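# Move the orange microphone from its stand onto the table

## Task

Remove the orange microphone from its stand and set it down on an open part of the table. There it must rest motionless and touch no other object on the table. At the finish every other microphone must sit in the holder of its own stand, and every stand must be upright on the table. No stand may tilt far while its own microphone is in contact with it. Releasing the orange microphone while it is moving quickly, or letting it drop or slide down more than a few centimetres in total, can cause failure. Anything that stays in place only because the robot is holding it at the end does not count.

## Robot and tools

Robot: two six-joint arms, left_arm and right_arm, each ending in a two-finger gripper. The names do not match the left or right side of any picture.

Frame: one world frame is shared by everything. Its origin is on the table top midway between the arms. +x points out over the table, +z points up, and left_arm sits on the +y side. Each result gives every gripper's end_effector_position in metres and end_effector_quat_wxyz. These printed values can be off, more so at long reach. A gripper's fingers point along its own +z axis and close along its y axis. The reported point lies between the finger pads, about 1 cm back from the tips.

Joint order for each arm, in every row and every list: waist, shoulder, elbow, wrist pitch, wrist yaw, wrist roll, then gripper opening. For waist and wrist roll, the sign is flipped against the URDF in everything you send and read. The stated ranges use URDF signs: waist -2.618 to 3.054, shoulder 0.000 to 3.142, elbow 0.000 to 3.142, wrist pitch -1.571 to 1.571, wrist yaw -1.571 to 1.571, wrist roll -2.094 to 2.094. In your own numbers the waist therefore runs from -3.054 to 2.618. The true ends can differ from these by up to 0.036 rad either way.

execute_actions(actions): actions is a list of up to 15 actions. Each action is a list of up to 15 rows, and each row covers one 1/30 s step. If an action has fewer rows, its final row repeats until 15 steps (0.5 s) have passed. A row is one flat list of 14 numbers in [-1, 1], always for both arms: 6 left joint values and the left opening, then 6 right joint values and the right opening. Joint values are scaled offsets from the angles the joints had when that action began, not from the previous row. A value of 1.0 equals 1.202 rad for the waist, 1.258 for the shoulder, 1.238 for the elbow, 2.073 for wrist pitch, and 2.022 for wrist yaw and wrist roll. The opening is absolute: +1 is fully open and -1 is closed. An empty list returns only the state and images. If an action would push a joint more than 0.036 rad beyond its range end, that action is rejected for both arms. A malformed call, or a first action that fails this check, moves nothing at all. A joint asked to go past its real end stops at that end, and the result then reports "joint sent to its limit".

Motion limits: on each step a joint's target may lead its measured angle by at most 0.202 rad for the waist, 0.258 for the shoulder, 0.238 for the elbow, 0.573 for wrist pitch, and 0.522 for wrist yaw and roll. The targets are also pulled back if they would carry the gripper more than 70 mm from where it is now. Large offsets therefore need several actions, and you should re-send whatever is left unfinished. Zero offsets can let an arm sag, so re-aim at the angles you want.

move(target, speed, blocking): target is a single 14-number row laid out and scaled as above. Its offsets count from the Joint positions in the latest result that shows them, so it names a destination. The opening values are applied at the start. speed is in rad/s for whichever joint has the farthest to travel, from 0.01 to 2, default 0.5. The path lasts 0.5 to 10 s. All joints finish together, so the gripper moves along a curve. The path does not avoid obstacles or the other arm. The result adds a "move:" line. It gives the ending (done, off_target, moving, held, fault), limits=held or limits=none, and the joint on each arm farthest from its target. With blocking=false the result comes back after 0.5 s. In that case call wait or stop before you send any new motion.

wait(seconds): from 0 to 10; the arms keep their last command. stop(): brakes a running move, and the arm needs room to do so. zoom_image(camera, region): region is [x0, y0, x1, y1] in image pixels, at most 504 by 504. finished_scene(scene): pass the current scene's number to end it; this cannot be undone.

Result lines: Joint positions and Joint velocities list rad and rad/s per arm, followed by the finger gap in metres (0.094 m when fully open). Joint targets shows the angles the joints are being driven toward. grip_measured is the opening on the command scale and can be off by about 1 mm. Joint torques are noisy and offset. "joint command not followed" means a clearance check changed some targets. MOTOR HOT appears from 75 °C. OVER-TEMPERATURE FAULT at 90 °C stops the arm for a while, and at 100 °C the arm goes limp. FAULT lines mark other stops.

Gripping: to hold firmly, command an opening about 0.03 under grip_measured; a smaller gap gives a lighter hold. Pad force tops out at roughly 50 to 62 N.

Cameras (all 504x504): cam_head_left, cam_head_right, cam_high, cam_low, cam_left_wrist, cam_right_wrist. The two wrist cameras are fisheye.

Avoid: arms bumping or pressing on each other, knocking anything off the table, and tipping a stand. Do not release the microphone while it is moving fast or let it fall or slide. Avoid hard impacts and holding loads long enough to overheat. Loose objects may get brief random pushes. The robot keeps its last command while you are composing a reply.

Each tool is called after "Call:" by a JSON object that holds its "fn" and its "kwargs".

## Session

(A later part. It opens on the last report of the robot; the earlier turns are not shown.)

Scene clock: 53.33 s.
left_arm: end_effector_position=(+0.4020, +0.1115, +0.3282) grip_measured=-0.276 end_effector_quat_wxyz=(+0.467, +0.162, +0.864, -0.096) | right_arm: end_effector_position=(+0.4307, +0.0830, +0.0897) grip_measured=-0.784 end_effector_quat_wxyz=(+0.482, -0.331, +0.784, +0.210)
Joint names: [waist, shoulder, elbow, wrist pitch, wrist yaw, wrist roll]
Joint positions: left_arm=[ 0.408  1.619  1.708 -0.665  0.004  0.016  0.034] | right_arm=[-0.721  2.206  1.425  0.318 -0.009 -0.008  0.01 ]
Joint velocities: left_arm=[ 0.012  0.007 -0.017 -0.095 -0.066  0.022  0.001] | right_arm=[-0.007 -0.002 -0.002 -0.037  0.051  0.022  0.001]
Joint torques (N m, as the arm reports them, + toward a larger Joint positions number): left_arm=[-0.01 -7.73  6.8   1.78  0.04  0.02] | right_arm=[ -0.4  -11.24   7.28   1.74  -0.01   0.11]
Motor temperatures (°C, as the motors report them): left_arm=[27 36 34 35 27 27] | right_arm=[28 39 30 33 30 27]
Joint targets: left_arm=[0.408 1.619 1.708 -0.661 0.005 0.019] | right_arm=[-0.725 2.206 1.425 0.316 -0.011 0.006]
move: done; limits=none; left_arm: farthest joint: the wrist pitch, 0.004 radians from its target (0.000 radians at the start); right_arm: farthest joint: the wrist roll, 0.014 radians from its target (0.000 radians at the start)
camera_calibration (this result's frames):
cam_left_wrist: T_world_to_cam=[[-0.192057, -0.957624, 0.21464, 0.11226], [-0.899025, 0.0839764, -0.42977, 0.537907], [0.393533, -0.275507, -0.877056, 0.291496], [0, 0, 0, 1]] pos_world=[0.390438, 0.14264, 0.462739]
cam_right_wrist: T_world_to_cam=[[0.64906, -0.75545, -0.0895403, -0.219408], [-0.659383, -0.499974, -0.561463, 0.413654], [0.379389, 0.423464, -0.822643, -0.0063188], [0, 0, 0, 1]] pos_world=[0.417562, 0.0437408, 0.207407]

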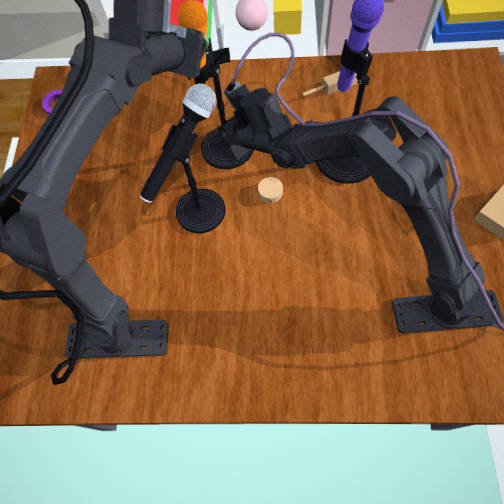

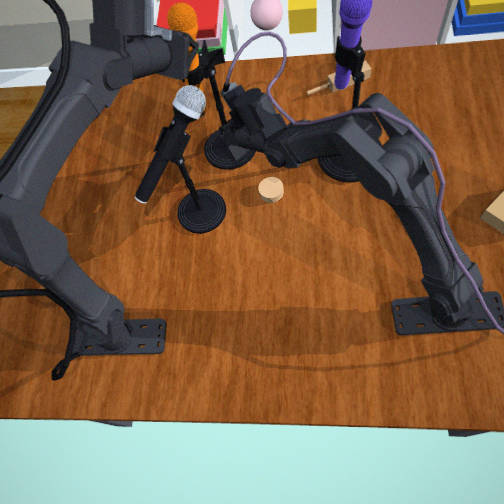

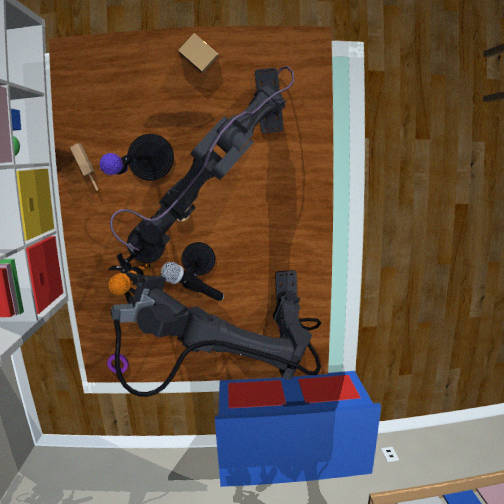

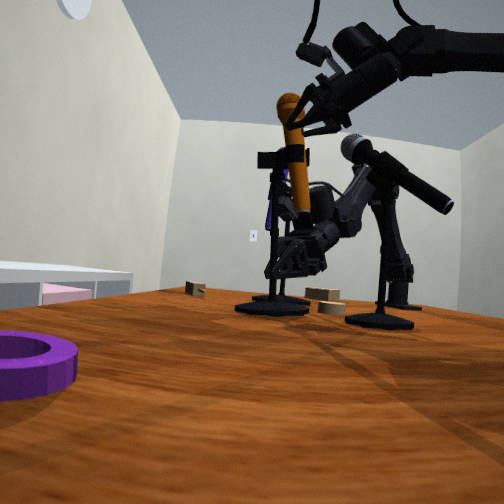

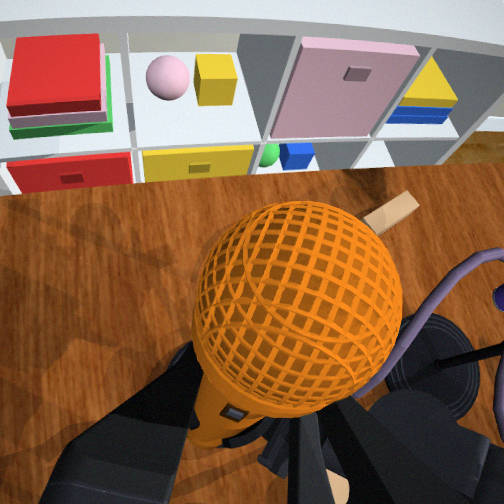

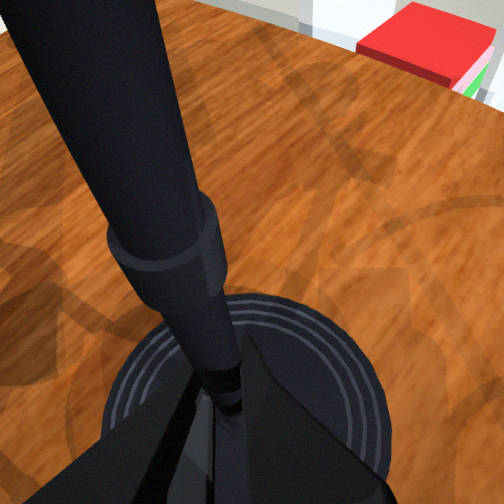

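Held. Lift harder with wrist pitch.

Call:
{"fn": "move", "kwargs": {"target": [0,-0.06,0.06,0.15,0,0,-0.4,0,0,0,0,0,0,-1], "speed": 0.15}}

Scene clock: 56.97 s.
left_arm: end_effector_position=(+0.4058, +0.1098, +0.3348) grip_measured=-0.276 end_effector_quat_wxyz=(+0.480, +0.161, +0.856, -0.099) | right_arm: end_effector_position=(+0.4312, +0.0831, +0.0906) grip_measured=-0.784 end_effector_quat_wxyz=(+0.481, -0.322, +0.786, +0.216)
Joint names: [waist, shoulder, elbow, wrist pitch, wrist yaw, wrist roll]
Joint positions: left_arm=[ 0.408  1.619  1.708 -0.634  0.004  0.015  0.034] | right_arm=[-0.721  2.206  1.425  0.322 -0.007 -0.029  0.01 ]
Joint velocities: left_arm=[-0.002 -0.027  0.002  0.037 -0.022  0.051  0.001] | right_arm=[ 0.012  0.002 -0.002  0.007  0.022 -0.037 -0.   ]
Joint torques (N m, as the arm reports them, + toward a larger Joint positions number): left_arm=[  0.02 -12.13  11.1    3.67   0.02   0.01] | right_arm=[ -0.06 -11.33   7.29   1.73  -0.02   0.18]
Motor temperatures (°C, as the motors report them): left_arm=[27 36 34 36 27 27] | right_arm=[28 40 30 34 30 27]
Joint targets: left_arm=[0.408 1.567 1.759 -0.442 0.004 0.016] | right_arm=[-0.721 2.206 1.425 0.317 -0.009 -0.008]
move: off_target (left_arm, right_arm); limits=none; left_arm: farthest joint: the wrist pitch, 0.280 radians from its target (0.311 radians at the start); right_arm: farthest joint: the wrist roll, 0.021 radians from its target (0.000 radians at the start)
camera_calibration (this result's frames):
cam_left_wrist: T_world_to_cam=[[-0.199601, -0.954944, 0.21964, 0.11106], [-0.885972, 0.0801272, -0.456765, 0.548447], [0.418586, -0.285765, -0.862047, 0.281249], [0, 0, 0, 1]] pos_world=[0.390349, 0.142481, 0.468568]
cam_right_wrist: T_world_to_cam=[[0.639522, -0.761145, -0.108025, -0.213357], [-0.67071, -0.483738, -0.562268, 0.418212], [0.375712, 0.432037, -0.819869, -0.0051887], [0, 0, 0, 1]] pos_world=[0.418895, 0.0421513, 0.207845]

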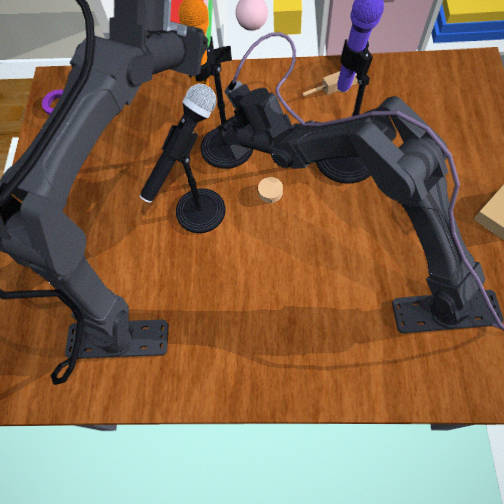

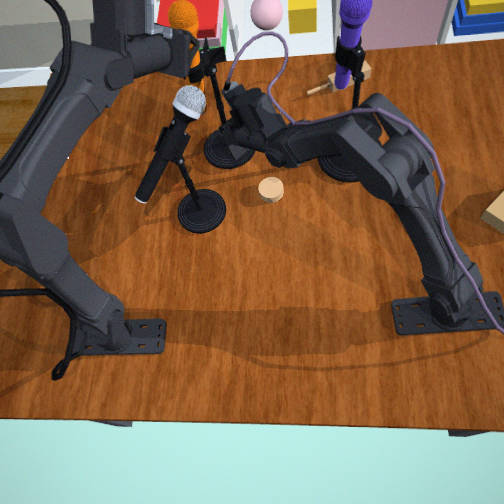

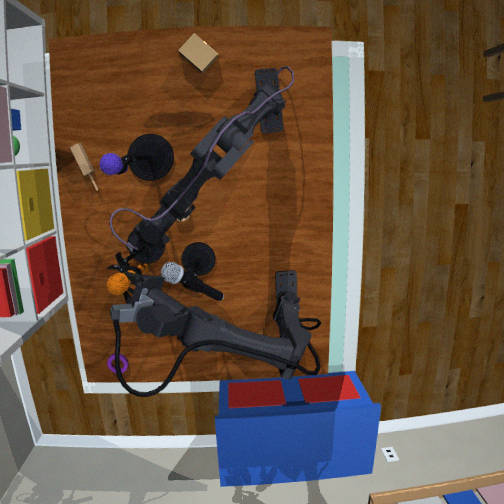

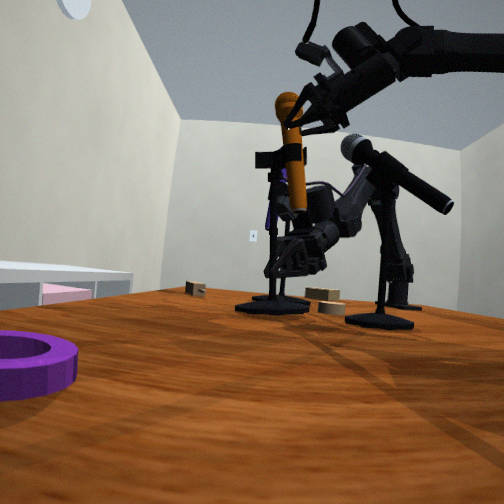

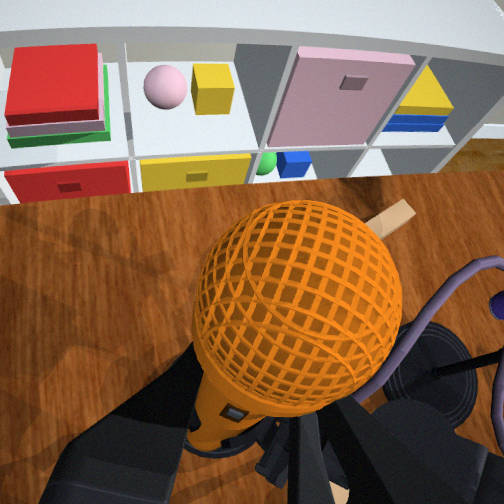

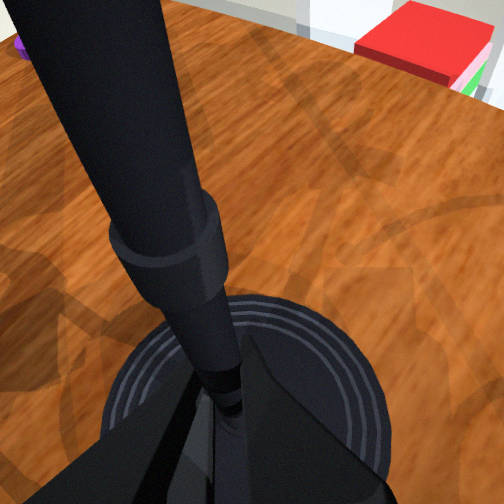

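Call:
{"fn": "move", "kwargs": {"target": [0,-0.12,-0.05,-0.04,0,0,-0.4,0,0,0,0,0,0,-1], "speed": 0.1}}

Scene clock: 61.83 s.
left_arm: end_effector_position=(+0.3749, +0.1235, +0.3258) grip_measured=-0.276 end_effector_quat_wxyz=(+0.454, +0.163, +0.871, -0.091) | right_arm: end_effector_position=(+0.4236, +0.0890, +0.0887) grip_measured=-0.784 end_effector_quat_wxyz=(+0.480, -0.347, +0.778, +0.210)
Joint names: [waist, shoulder, elbow, wrist pitch, wrist yaw, wrist roll]
Joint positions: left_arm=[ 0.408  1.528  1.633 -0.713 -0.002  0.014  0.034] | right_arm=[-0.734  2.206  1.425  0.313 -0.016  0.015  0.01 ]
Joint velocities: left_arm=[-0.007 -0.012  0.007  0.007 -0.022  0.037  0.001] | right_arm=[ 0.027  0.012  0.002 -0.022 -0.051 -0.007 -0.   ]
Joint torques (N m, as the arm reports them, + toward a larger Joint positions number): left_arm=[  0.03 -11.86   7.8    1.65   0.09   0.01] | right_arm=[  1.1  -11.32   7.28   1.85   0.09  -0.41]
Motor temperatures (°C, as the motors report them): left_arm=[27 38 35 39 27 27] | right_arm=[28 41 30 34 30 27]
Joint targets: left_arm=[0.408 1.468 1.646 -0.717 0.004 0.015] | right_arm=[-0.721 2.206 1.425 0.322 -0.007 -0.029]
move: off_target (left_arm, right_arm); limits=none; left_arm: farthest joint: the shoulder, 0.060 radians from its target (0.151 radians at the start); right_arm: farthest joint: the wrist roll, 0.044 radians from its target (0.000 radians at the start)
camera_calibration (this result's frames):
cam_left_wrist: T_world_to_cam=[[-0.183342, -0.96162, 0.204141, 0.119725], [-0.910619, 0.087898, -0.40379, 0.50682], [0.370349, -0.259926, -0.891785, 0.31488], [0, 0, 0, 1]] pos_world=[0.366855, 0.152427, 0.461013]
cam_right_wrist: T_world_to_cam=[[0.671872, -0.737115, -0.0724562, -0.223179], [-0.63903, -0.527435, -0.559868, 0.405088], [0.374471, 0.422461, -0.825408, -0.00457702], [0, 0, 0, 1]] pos_world=[0.410525, 0.0510827, 0.206847]

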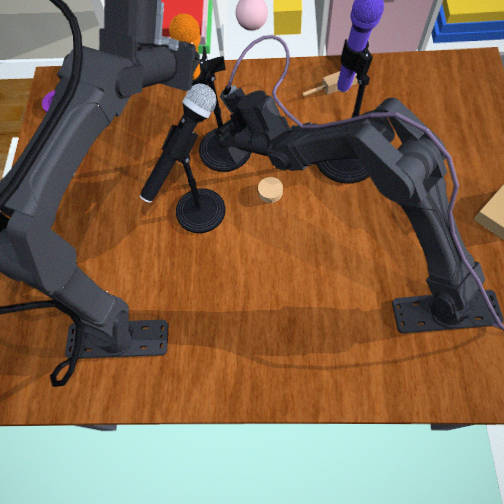

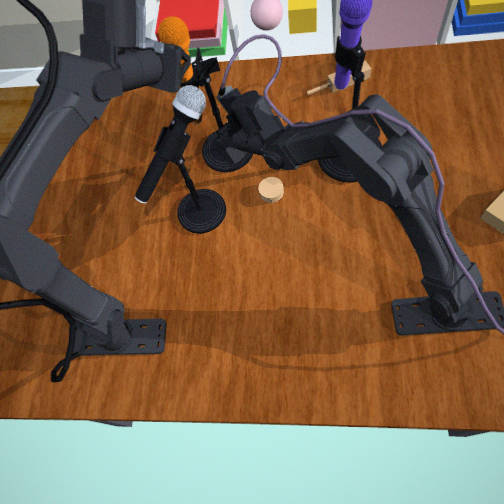

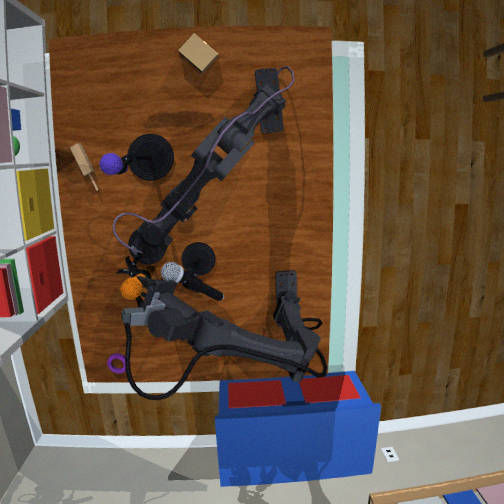

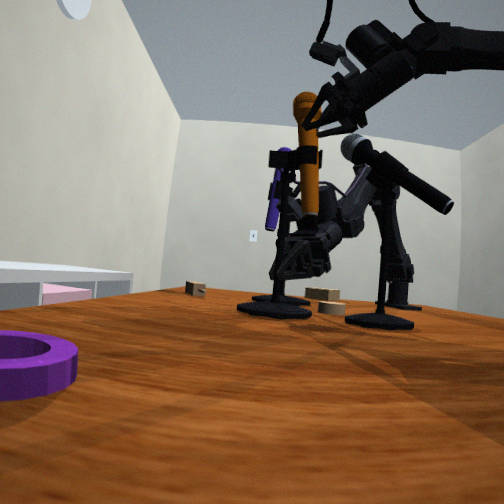

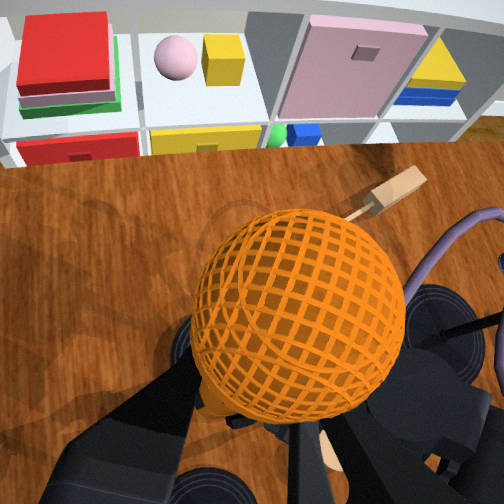

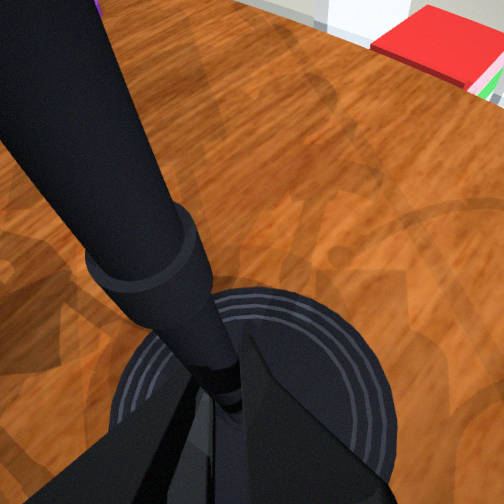

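Call:
{"fn": "move", "kwargs": {"target": [0,-0.06,0.01,0,0,0,-0.4,0.07,0,0,0,0.03,-0.15,-1], "speed": 0.1}}

Scene clock: 73.93 s.
left_arm: end_effector_position=(+0.3782, +0.1198, +0.3289) grip_measured=-0.277 end_effector_quat_wxyz=(+0.462, +0.165, +0.866, -0.098) | right_arm: end_effector_position=(+0.4256, +0.0868, +0.0883) grip_measured=-0.771 end_effector_quat_wxyz=(+0.462, -0.294, +0.800, +0.244)
Joint names: [waist, shoulder, elbow, wrist pitch, wrist yaw, wrist roll]
Joint positions: left_arm=[ 0.408  1.533  1.633 -0.688  0.01   0.014  0.034] | right_arm=[-0.726  2.206  1.425  0.311 -0.028 -0.12   0.011]
Joint velocities: left_arm=[ 0.002  0.012 -0.012  0.022 -0.081  0.051 -0.001] | right_arm=[-0.007  0.012 -0.002  0.066  0.022  0.037 -0.001]
Joint torques (N m, as the arm reports them, + toward a larger Joint positions number): left_arm=[  0.02 -13.57   7.86   1.46  -0.08   0.  ] | right_arm=[  6.73 -11.31   7.31   1.78   0.84  -1.55]
Motor temperatures (°C, as the motors report them): left_arm=[27 40 34 37 27 27] | right_arm=[28 44 30 36 30 27]
Joint targets: left_arm=[0.408 1.452 1.646 -0.713 -0.002 0.014] | right_arm=[-0.650 2.206 1.425 0.313 0.045 -0.288]
move: off_target (left_arm, right_arm); limits=none; left_arm: farthest joint: the shoulder, 0.080 radians from its target (0.076 radians at the start); right_arm: farthest joint: the wrist roll, 0.168 radians from its target (0.303 radians at the start)
camera_calibration (this result's frames):
cam_left_wrist: T_world_to_cam=[[-0.196709, -0.956774, 0.214217, 0.117304], [-0.902839, 0.0915576, -0.420117, 0.513449], [0.382344, -0.276044, -0.881823, 0.309561], [0, 0, 0, 1]] pos_world=[0.368278, 0.150676, 0.463559]
cam_right_wrist: T_world_to_cam=[[0.615087, -0.763713, -0.195985, -0.188807], [-0.71941, -0.441882, -0.535901, 0.429651], [0.322672, 0.47062, -0.821218, 0.0127697], [0, 0, 0, 1]] pos_world=[0.421107, 0.0396507, 0.203733]

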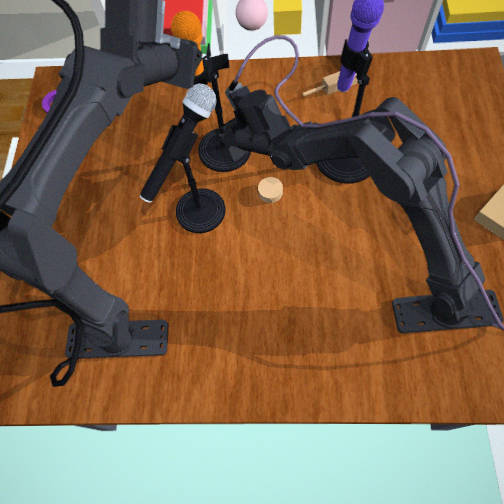

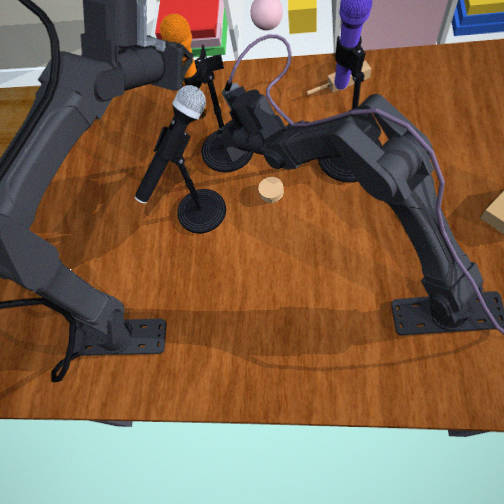

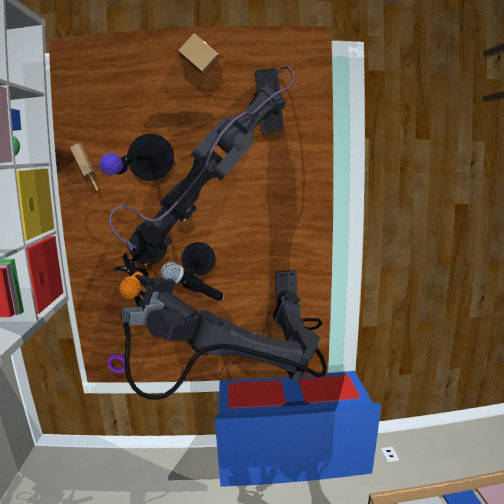

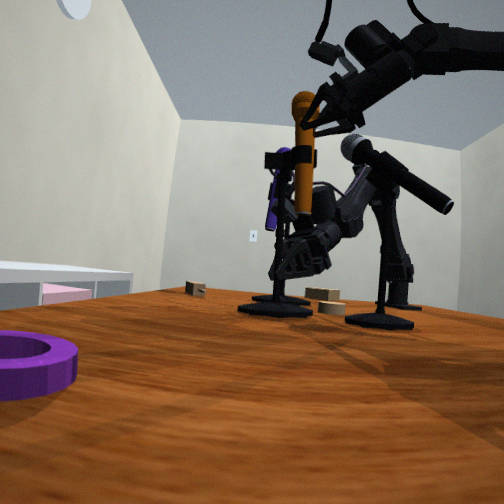

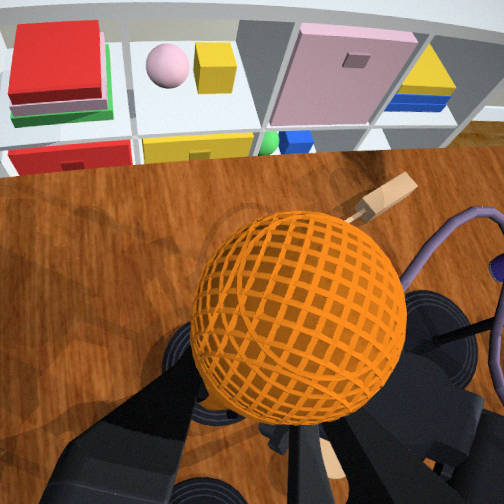

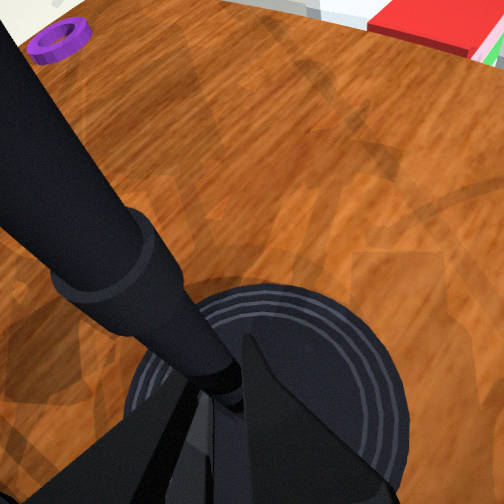

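Call:
{"fn": "move", "kwargs": {"target": [0,0.0,0.02,0.2,0,0,-0.4,0,0.02,0,0,0,0.03,-1], "speed": 0.15}}

Scene clock: 82.87 s.
left_arm: end_effector_position=(+0.4054, +0.1077, +0.3393) grip_measured=-0.283 end_effector_quat_wxyz=(+0.510, +0.160, +0.838, -0.111) | right_arm: end_effector_position=(+0.4296, +0.0859, +0.0925) grip_measured=-0.781 end_effector_quat_wxyz=(+0.475, -0.301, +0.792, +0.236)
Joint names: [waist, shoulder, elbow, wrist pitch, wrist yaw, wrist roll]
Joint positions: left_arm=[ 0.408  1.573  1.613 -0.513  0.016  0.017  0.034] | right_arm=[-0.723  2.206  1.425  0.33  -0.018 -0.089  0.01 ]
Joint velocities: left_arm=[-0.022  0.002  0.002 -0.007  0.037  0.022  0.   ] | right_arm=[ 0.007 -0.012  0.007 -0.081  0.051 -0.022  0.   ]
Joint torques (N m, as the arm reports them, + toward a larger Joint positions number): left_arm=[  0.04 -10.77  10.56   4.15  -0.03  -0.03] | right_arm=[-0.33 -9.47  7.31  1.6  -0.12  0.26]
Motor temperatures (°C, as the motors report them): left_arm=[27 42 35 39 27 27] | right_arm=[29 45 30 37 30 28]
Joint targets: left_arm=[0.408 1.534 1.657 -0.277 0.010 0.014] | right_arm=[-0.726 2.232 1.425 0.311 -0.028 -0.060]
move: off_target (left_arm, right_arm); limits=none; left_arm: farthest joint: the wrist pitch, 0.239 radians from its target (0.414 radians at the start); right_arm: farthest joint: the wrist roll, 0.030 radians from its target (0.061 radians at the start)
camera_calibration (this result's frames):
cam_left_wrist: T_world_to_cam=[[-0.223871, -0.945039, 0.238291, 0.110363], [-0.853693, 0.0721857, -0.51575, 0.558053], [0.470203, -0.318889, -0.822933, 0.254039], [0, 0, 0, 1]] pos_world=[0.381663, 0.145024, 0.470574]
cam_right_wrist: T_world_to_cam=[[0.623211, -0.764034, -0.166917, -0.197246], [-0.698358, -0.447625, -0.558505, 0.427963], [0.352001, 0.464634, -0.812533, 0.00245786], [0, 0, 0, 1]] pos_world=[0.420932, 0.0397223, 0.208093]

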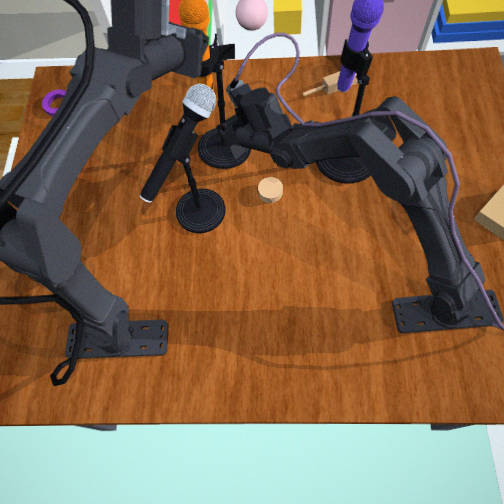

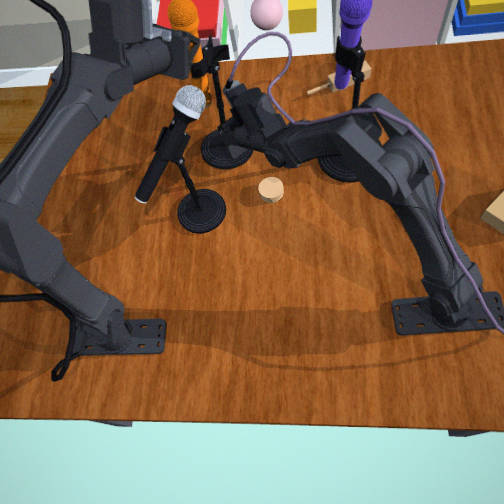

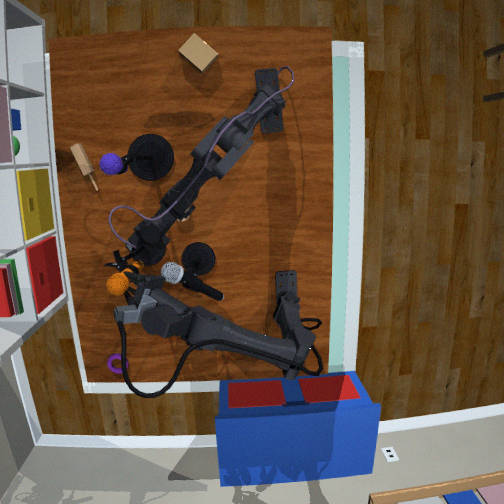

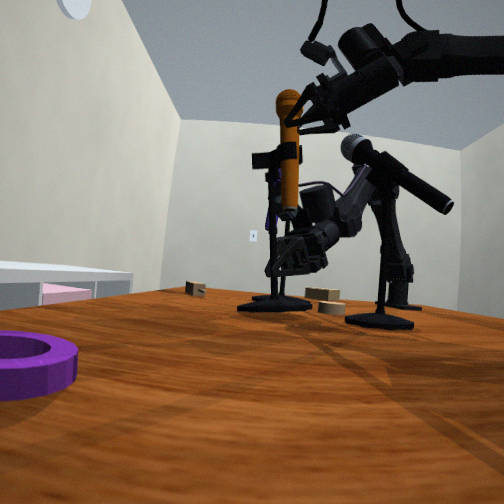

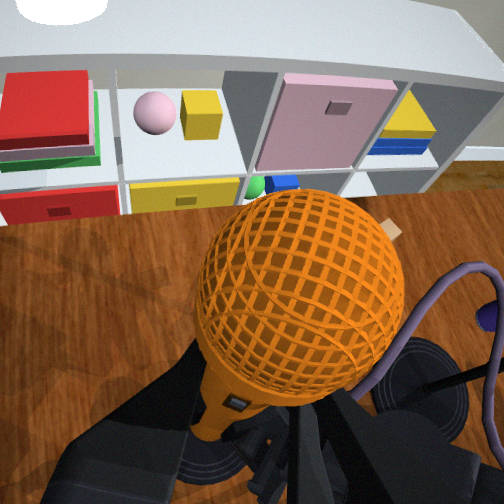

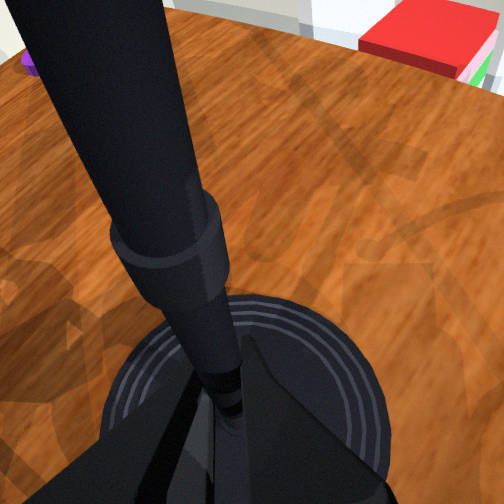

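Call:
{"fn": "move", "kwargs": {"target": [0,0.27,0.585,-0.42,0,0,-0.4,0,0.03,-0.02,-0.1,0,0.02,-1], "speed": 0.25}}

Call:
{"fn": "move", "kwargs": {"target": [0,-0.1,0.0,0.08,0,0,-0.4,0,0.03,-0.02,-0.1,0,0,-1], "speed": 0.1}}

Scene clock: 90.53 s.
left_arm: end_effector_position=(+0.3855, +0.1177, +0.3283) grip_measured=-0.300 end_effector_quat_wxyz=(+0.326, +0.181, +0.926, -0.066) | right_arm: end_effector_position=(+0.4236, +0.0863, +0.0850) grip_measured=-0.781 end_effector_quat_wxyz=(+0.467, -0.333, +0.789, +0.221)
Joint names: [waist, shoulder, elbow, wrist pitch, wrist yaw, wrist roll]
Joint positions: left_arm=[ 0.408  1.904  2.319 -1.308  0.006  0.001  0.033] | right_arm=[-0.727  2.206  1.425  0.296 -0.029 -0.027  0.01 ]
Joint velocities: left_arm=[-0.017 -0.012 -0.017 -0.051 -0.022  0.022  0.   ] | right_arm=[ 0.017  0.007 -0.002  0.022  0.007  0.022  0.   ]
Joint torques (N m, as the arm reports them, + toward a larger Joint positions number): left_arm=[ 0.02 -8.43  7.14  0.65  0.13  0.17] | right_arm=[ 0.33 -8.56  5.26  0.08  0.12 -0.21]
Motor temperatures (°C, as the motors report them): left_arm=[27 40 36 42 27 27] | right_arm=[28 44 30 36 30 28]
Joint targets: left_arm=[0.408 1.913 2.338 -1.384 0.017 0.017] | right_arm=[-0.723 2.244 1.400 0.123 -0.018 -0.049]
move: off_target (left_arm, right_arm); limits=none; left_arm: farthest joint: the wrist pitch, 0.076 radians from its target (0.871 radians at the start); right_arm: farthest joint: the wrist pitch, 0.174 radians from its target (0.207 radians at the start)
camera_calibration (this result's frames):
cam_left_wrist: T_world_to_cam=[[-0.15232, -0.978355, 0.14007, 0.126642], [-0.980981, 0.132409, -0.141931, 0.454005], [0.120313, -0.159025, -0.979916, 0.425147], [0, 0, 0, 1]] pos_world=[0.41351, 0.131396, 0.463307]
cam_right_wrist: T_world_to_cam=[[0.657301, -0.745068, -0.113267, -0.215148], [-0.670106, -0.509045, -0.540213, 0.411537], [0.344837, 0.430984, -0.83387, 0.00604935], [0, 0, 0, 1]] pos_world=[0.415104, 0.0465835, 0.202993]

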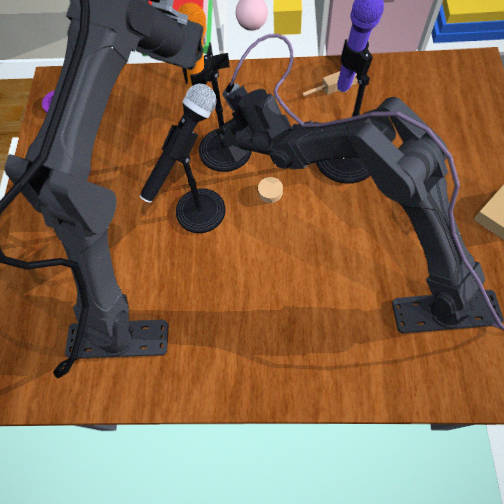

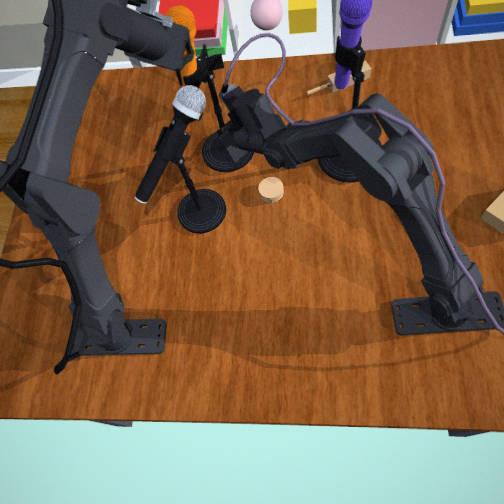

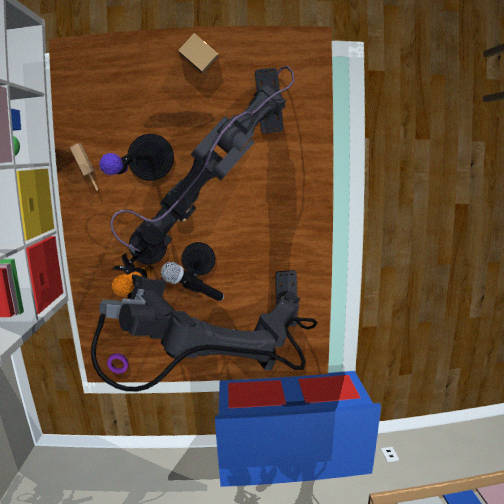

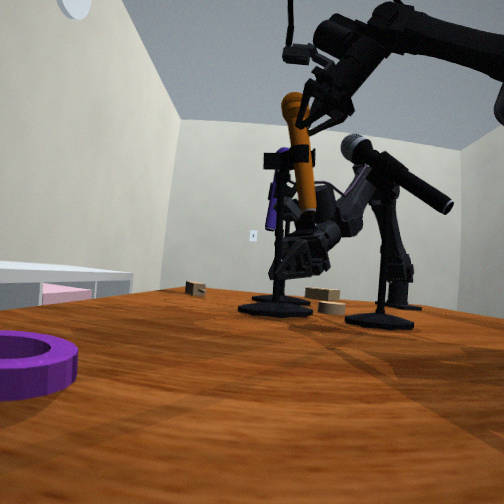

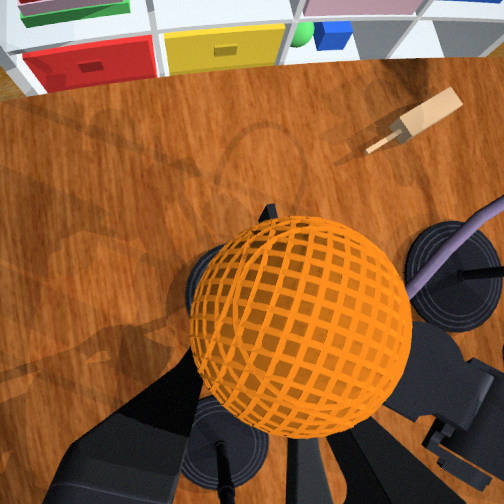

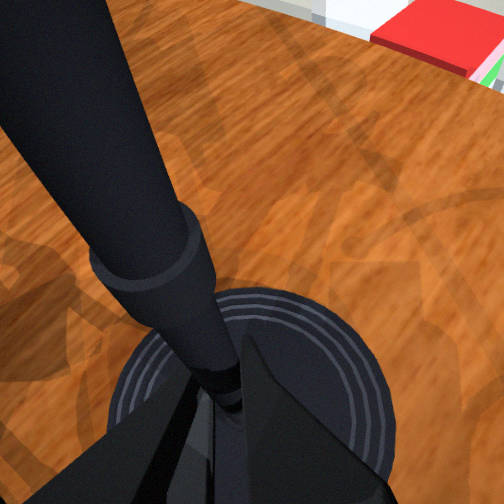

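Scene clock: 92.83 s.
left_arm: end_effector_position=(+0.3862, +0.1182, +0.3334) grip_measured=-0.302 end_effector_quat_wxyz=(+0.341, +0.180, +0.920, -0.067) | right_arm: end_effector_position=(+0.4233, +0.0861, +0.0849) grip_measured=-0.781 end_effector_quat_wxyz=(+0.467, -0.336, +0.788, +0.218)
Joint names: [waist, shoulder, elbow, wrist pitch, wrist yaw, wrist roll]
Joint positions: left_arm=[ 0.408  1.875  2.279 -1.265  0.002 -0.     0.033] | right_arm=[-0.728  2.205  1.425  0.292 -0.029 -0.02   0.01 ]
Joint velocities: left_arm=[ 0.002 -0.012 -0.012 -0.037 -0.051 -0.066 -0.002] | right_arm=[ 0.012  0.012 -0.017  0.007  0.007  0.007 -0.   ]
Joint torques (N m, as the arm reports them, + toward a larger Joint positions number): left_arm=[  0.05 -17.08   9.05   2.66   0.06   0.01] | right_arm=[-0.04 -8.46  5.26 -0.21 -0.01 -0.07]
Motor temperatures (°C, as the motors report them): left_arm=[27 42 36 42 27 27] | right_arm=[28 44 30 35 30 28]
Joint targets: left_arm=[0.408 1.778 2.319 -1.142 0.006 0.000] | right_arm=[-0.727 2.244 1.400 0.089 -0.029 -0.026]
move: off_target (left_arm, right_arm); limits=none; left_arm: farthest joint: the wrist pitch, 0.123 radians from its target (0.166 radians at the start); right_arm: farthest joint: the wrist pitch, 0.203 radians from its target (0.208 radians at the start)
camera_calibration (this result's frames):
cam_left_wrist: T_world_to_cam=[[-0.154806, -0.977425, 0.143791, 0.126094], [-0.976459, 0.129248, -0.172693, 0.464216], [0.15021, -0.16714, -0.974424, 0.417682], [0, 0, 0, 1]] pos_world=[0.410068, 0.133059, 0.469035]
cam_right_wrist: T_world_to_cam=[[0.660033, -0.743595, -0.106878, -0.216849], [-0.666926, -0.514514, -0.538967, 0.410195], [0.345783, 0.427015, -0.835519, 0.00625414], [0, 0, 0, 1]] pos_world=[0.414535, 0.0471326, 0.203131]

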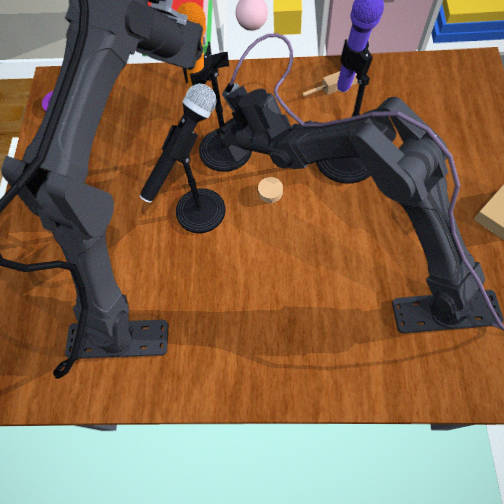

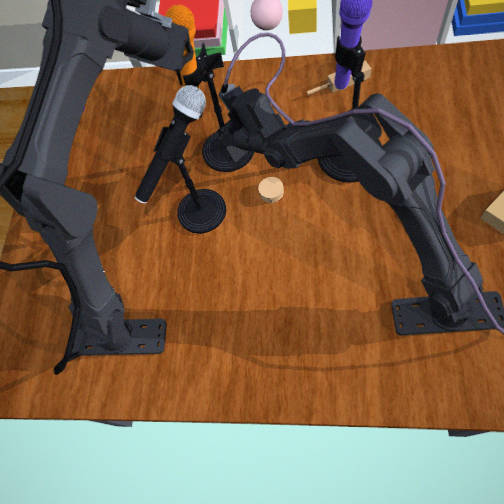

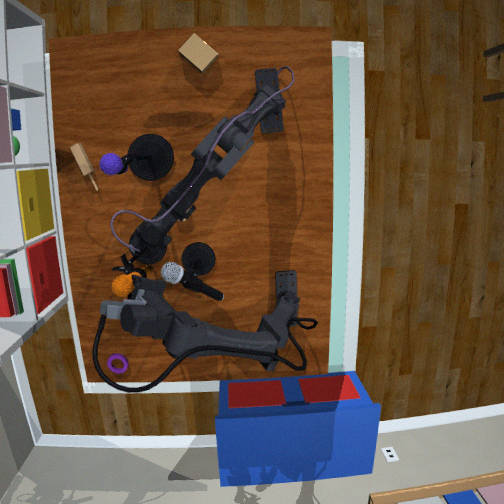

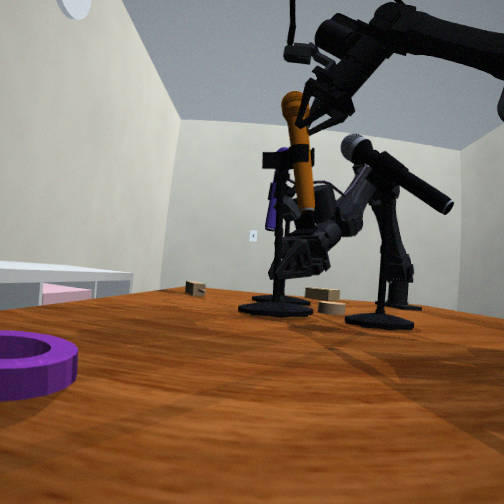

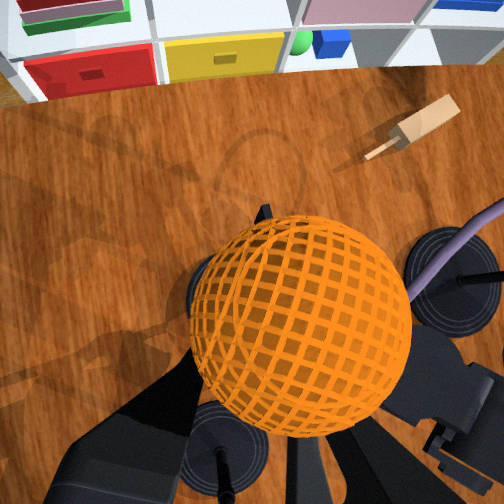

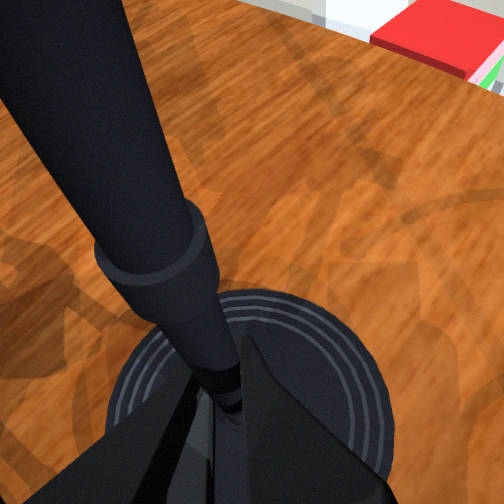

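Call:
{"fn": "zoom_image", "kwargs": {"camera": "cam_high", "region": [80,230,200,320]}}

Call:
{"fn": "zoom_image", "kwargs": {"camera": "cam_head_left", "region": [150,0,410,130]}}

Region (80, 230, 200, 320) of cam_high's 504x504 image, scaled by 4.200, with more detail than that image has; it fills the top 378 rows of this view, and the rest is white.

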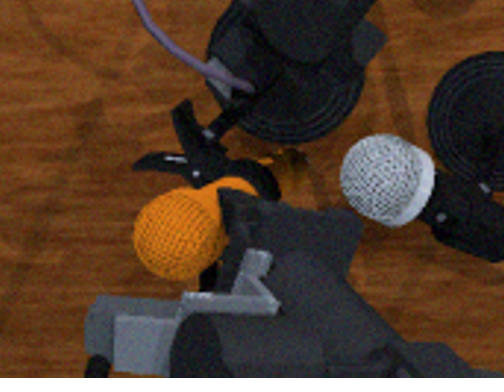

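Region (150, 0, 410, 130) of cam_head_left's 504x504 image, scaled by 1.938, with more detail than that image has.

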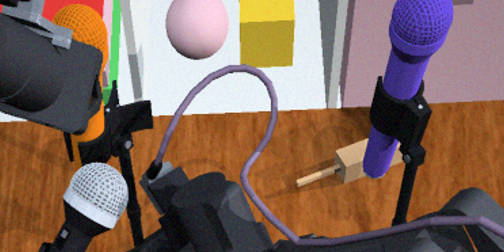

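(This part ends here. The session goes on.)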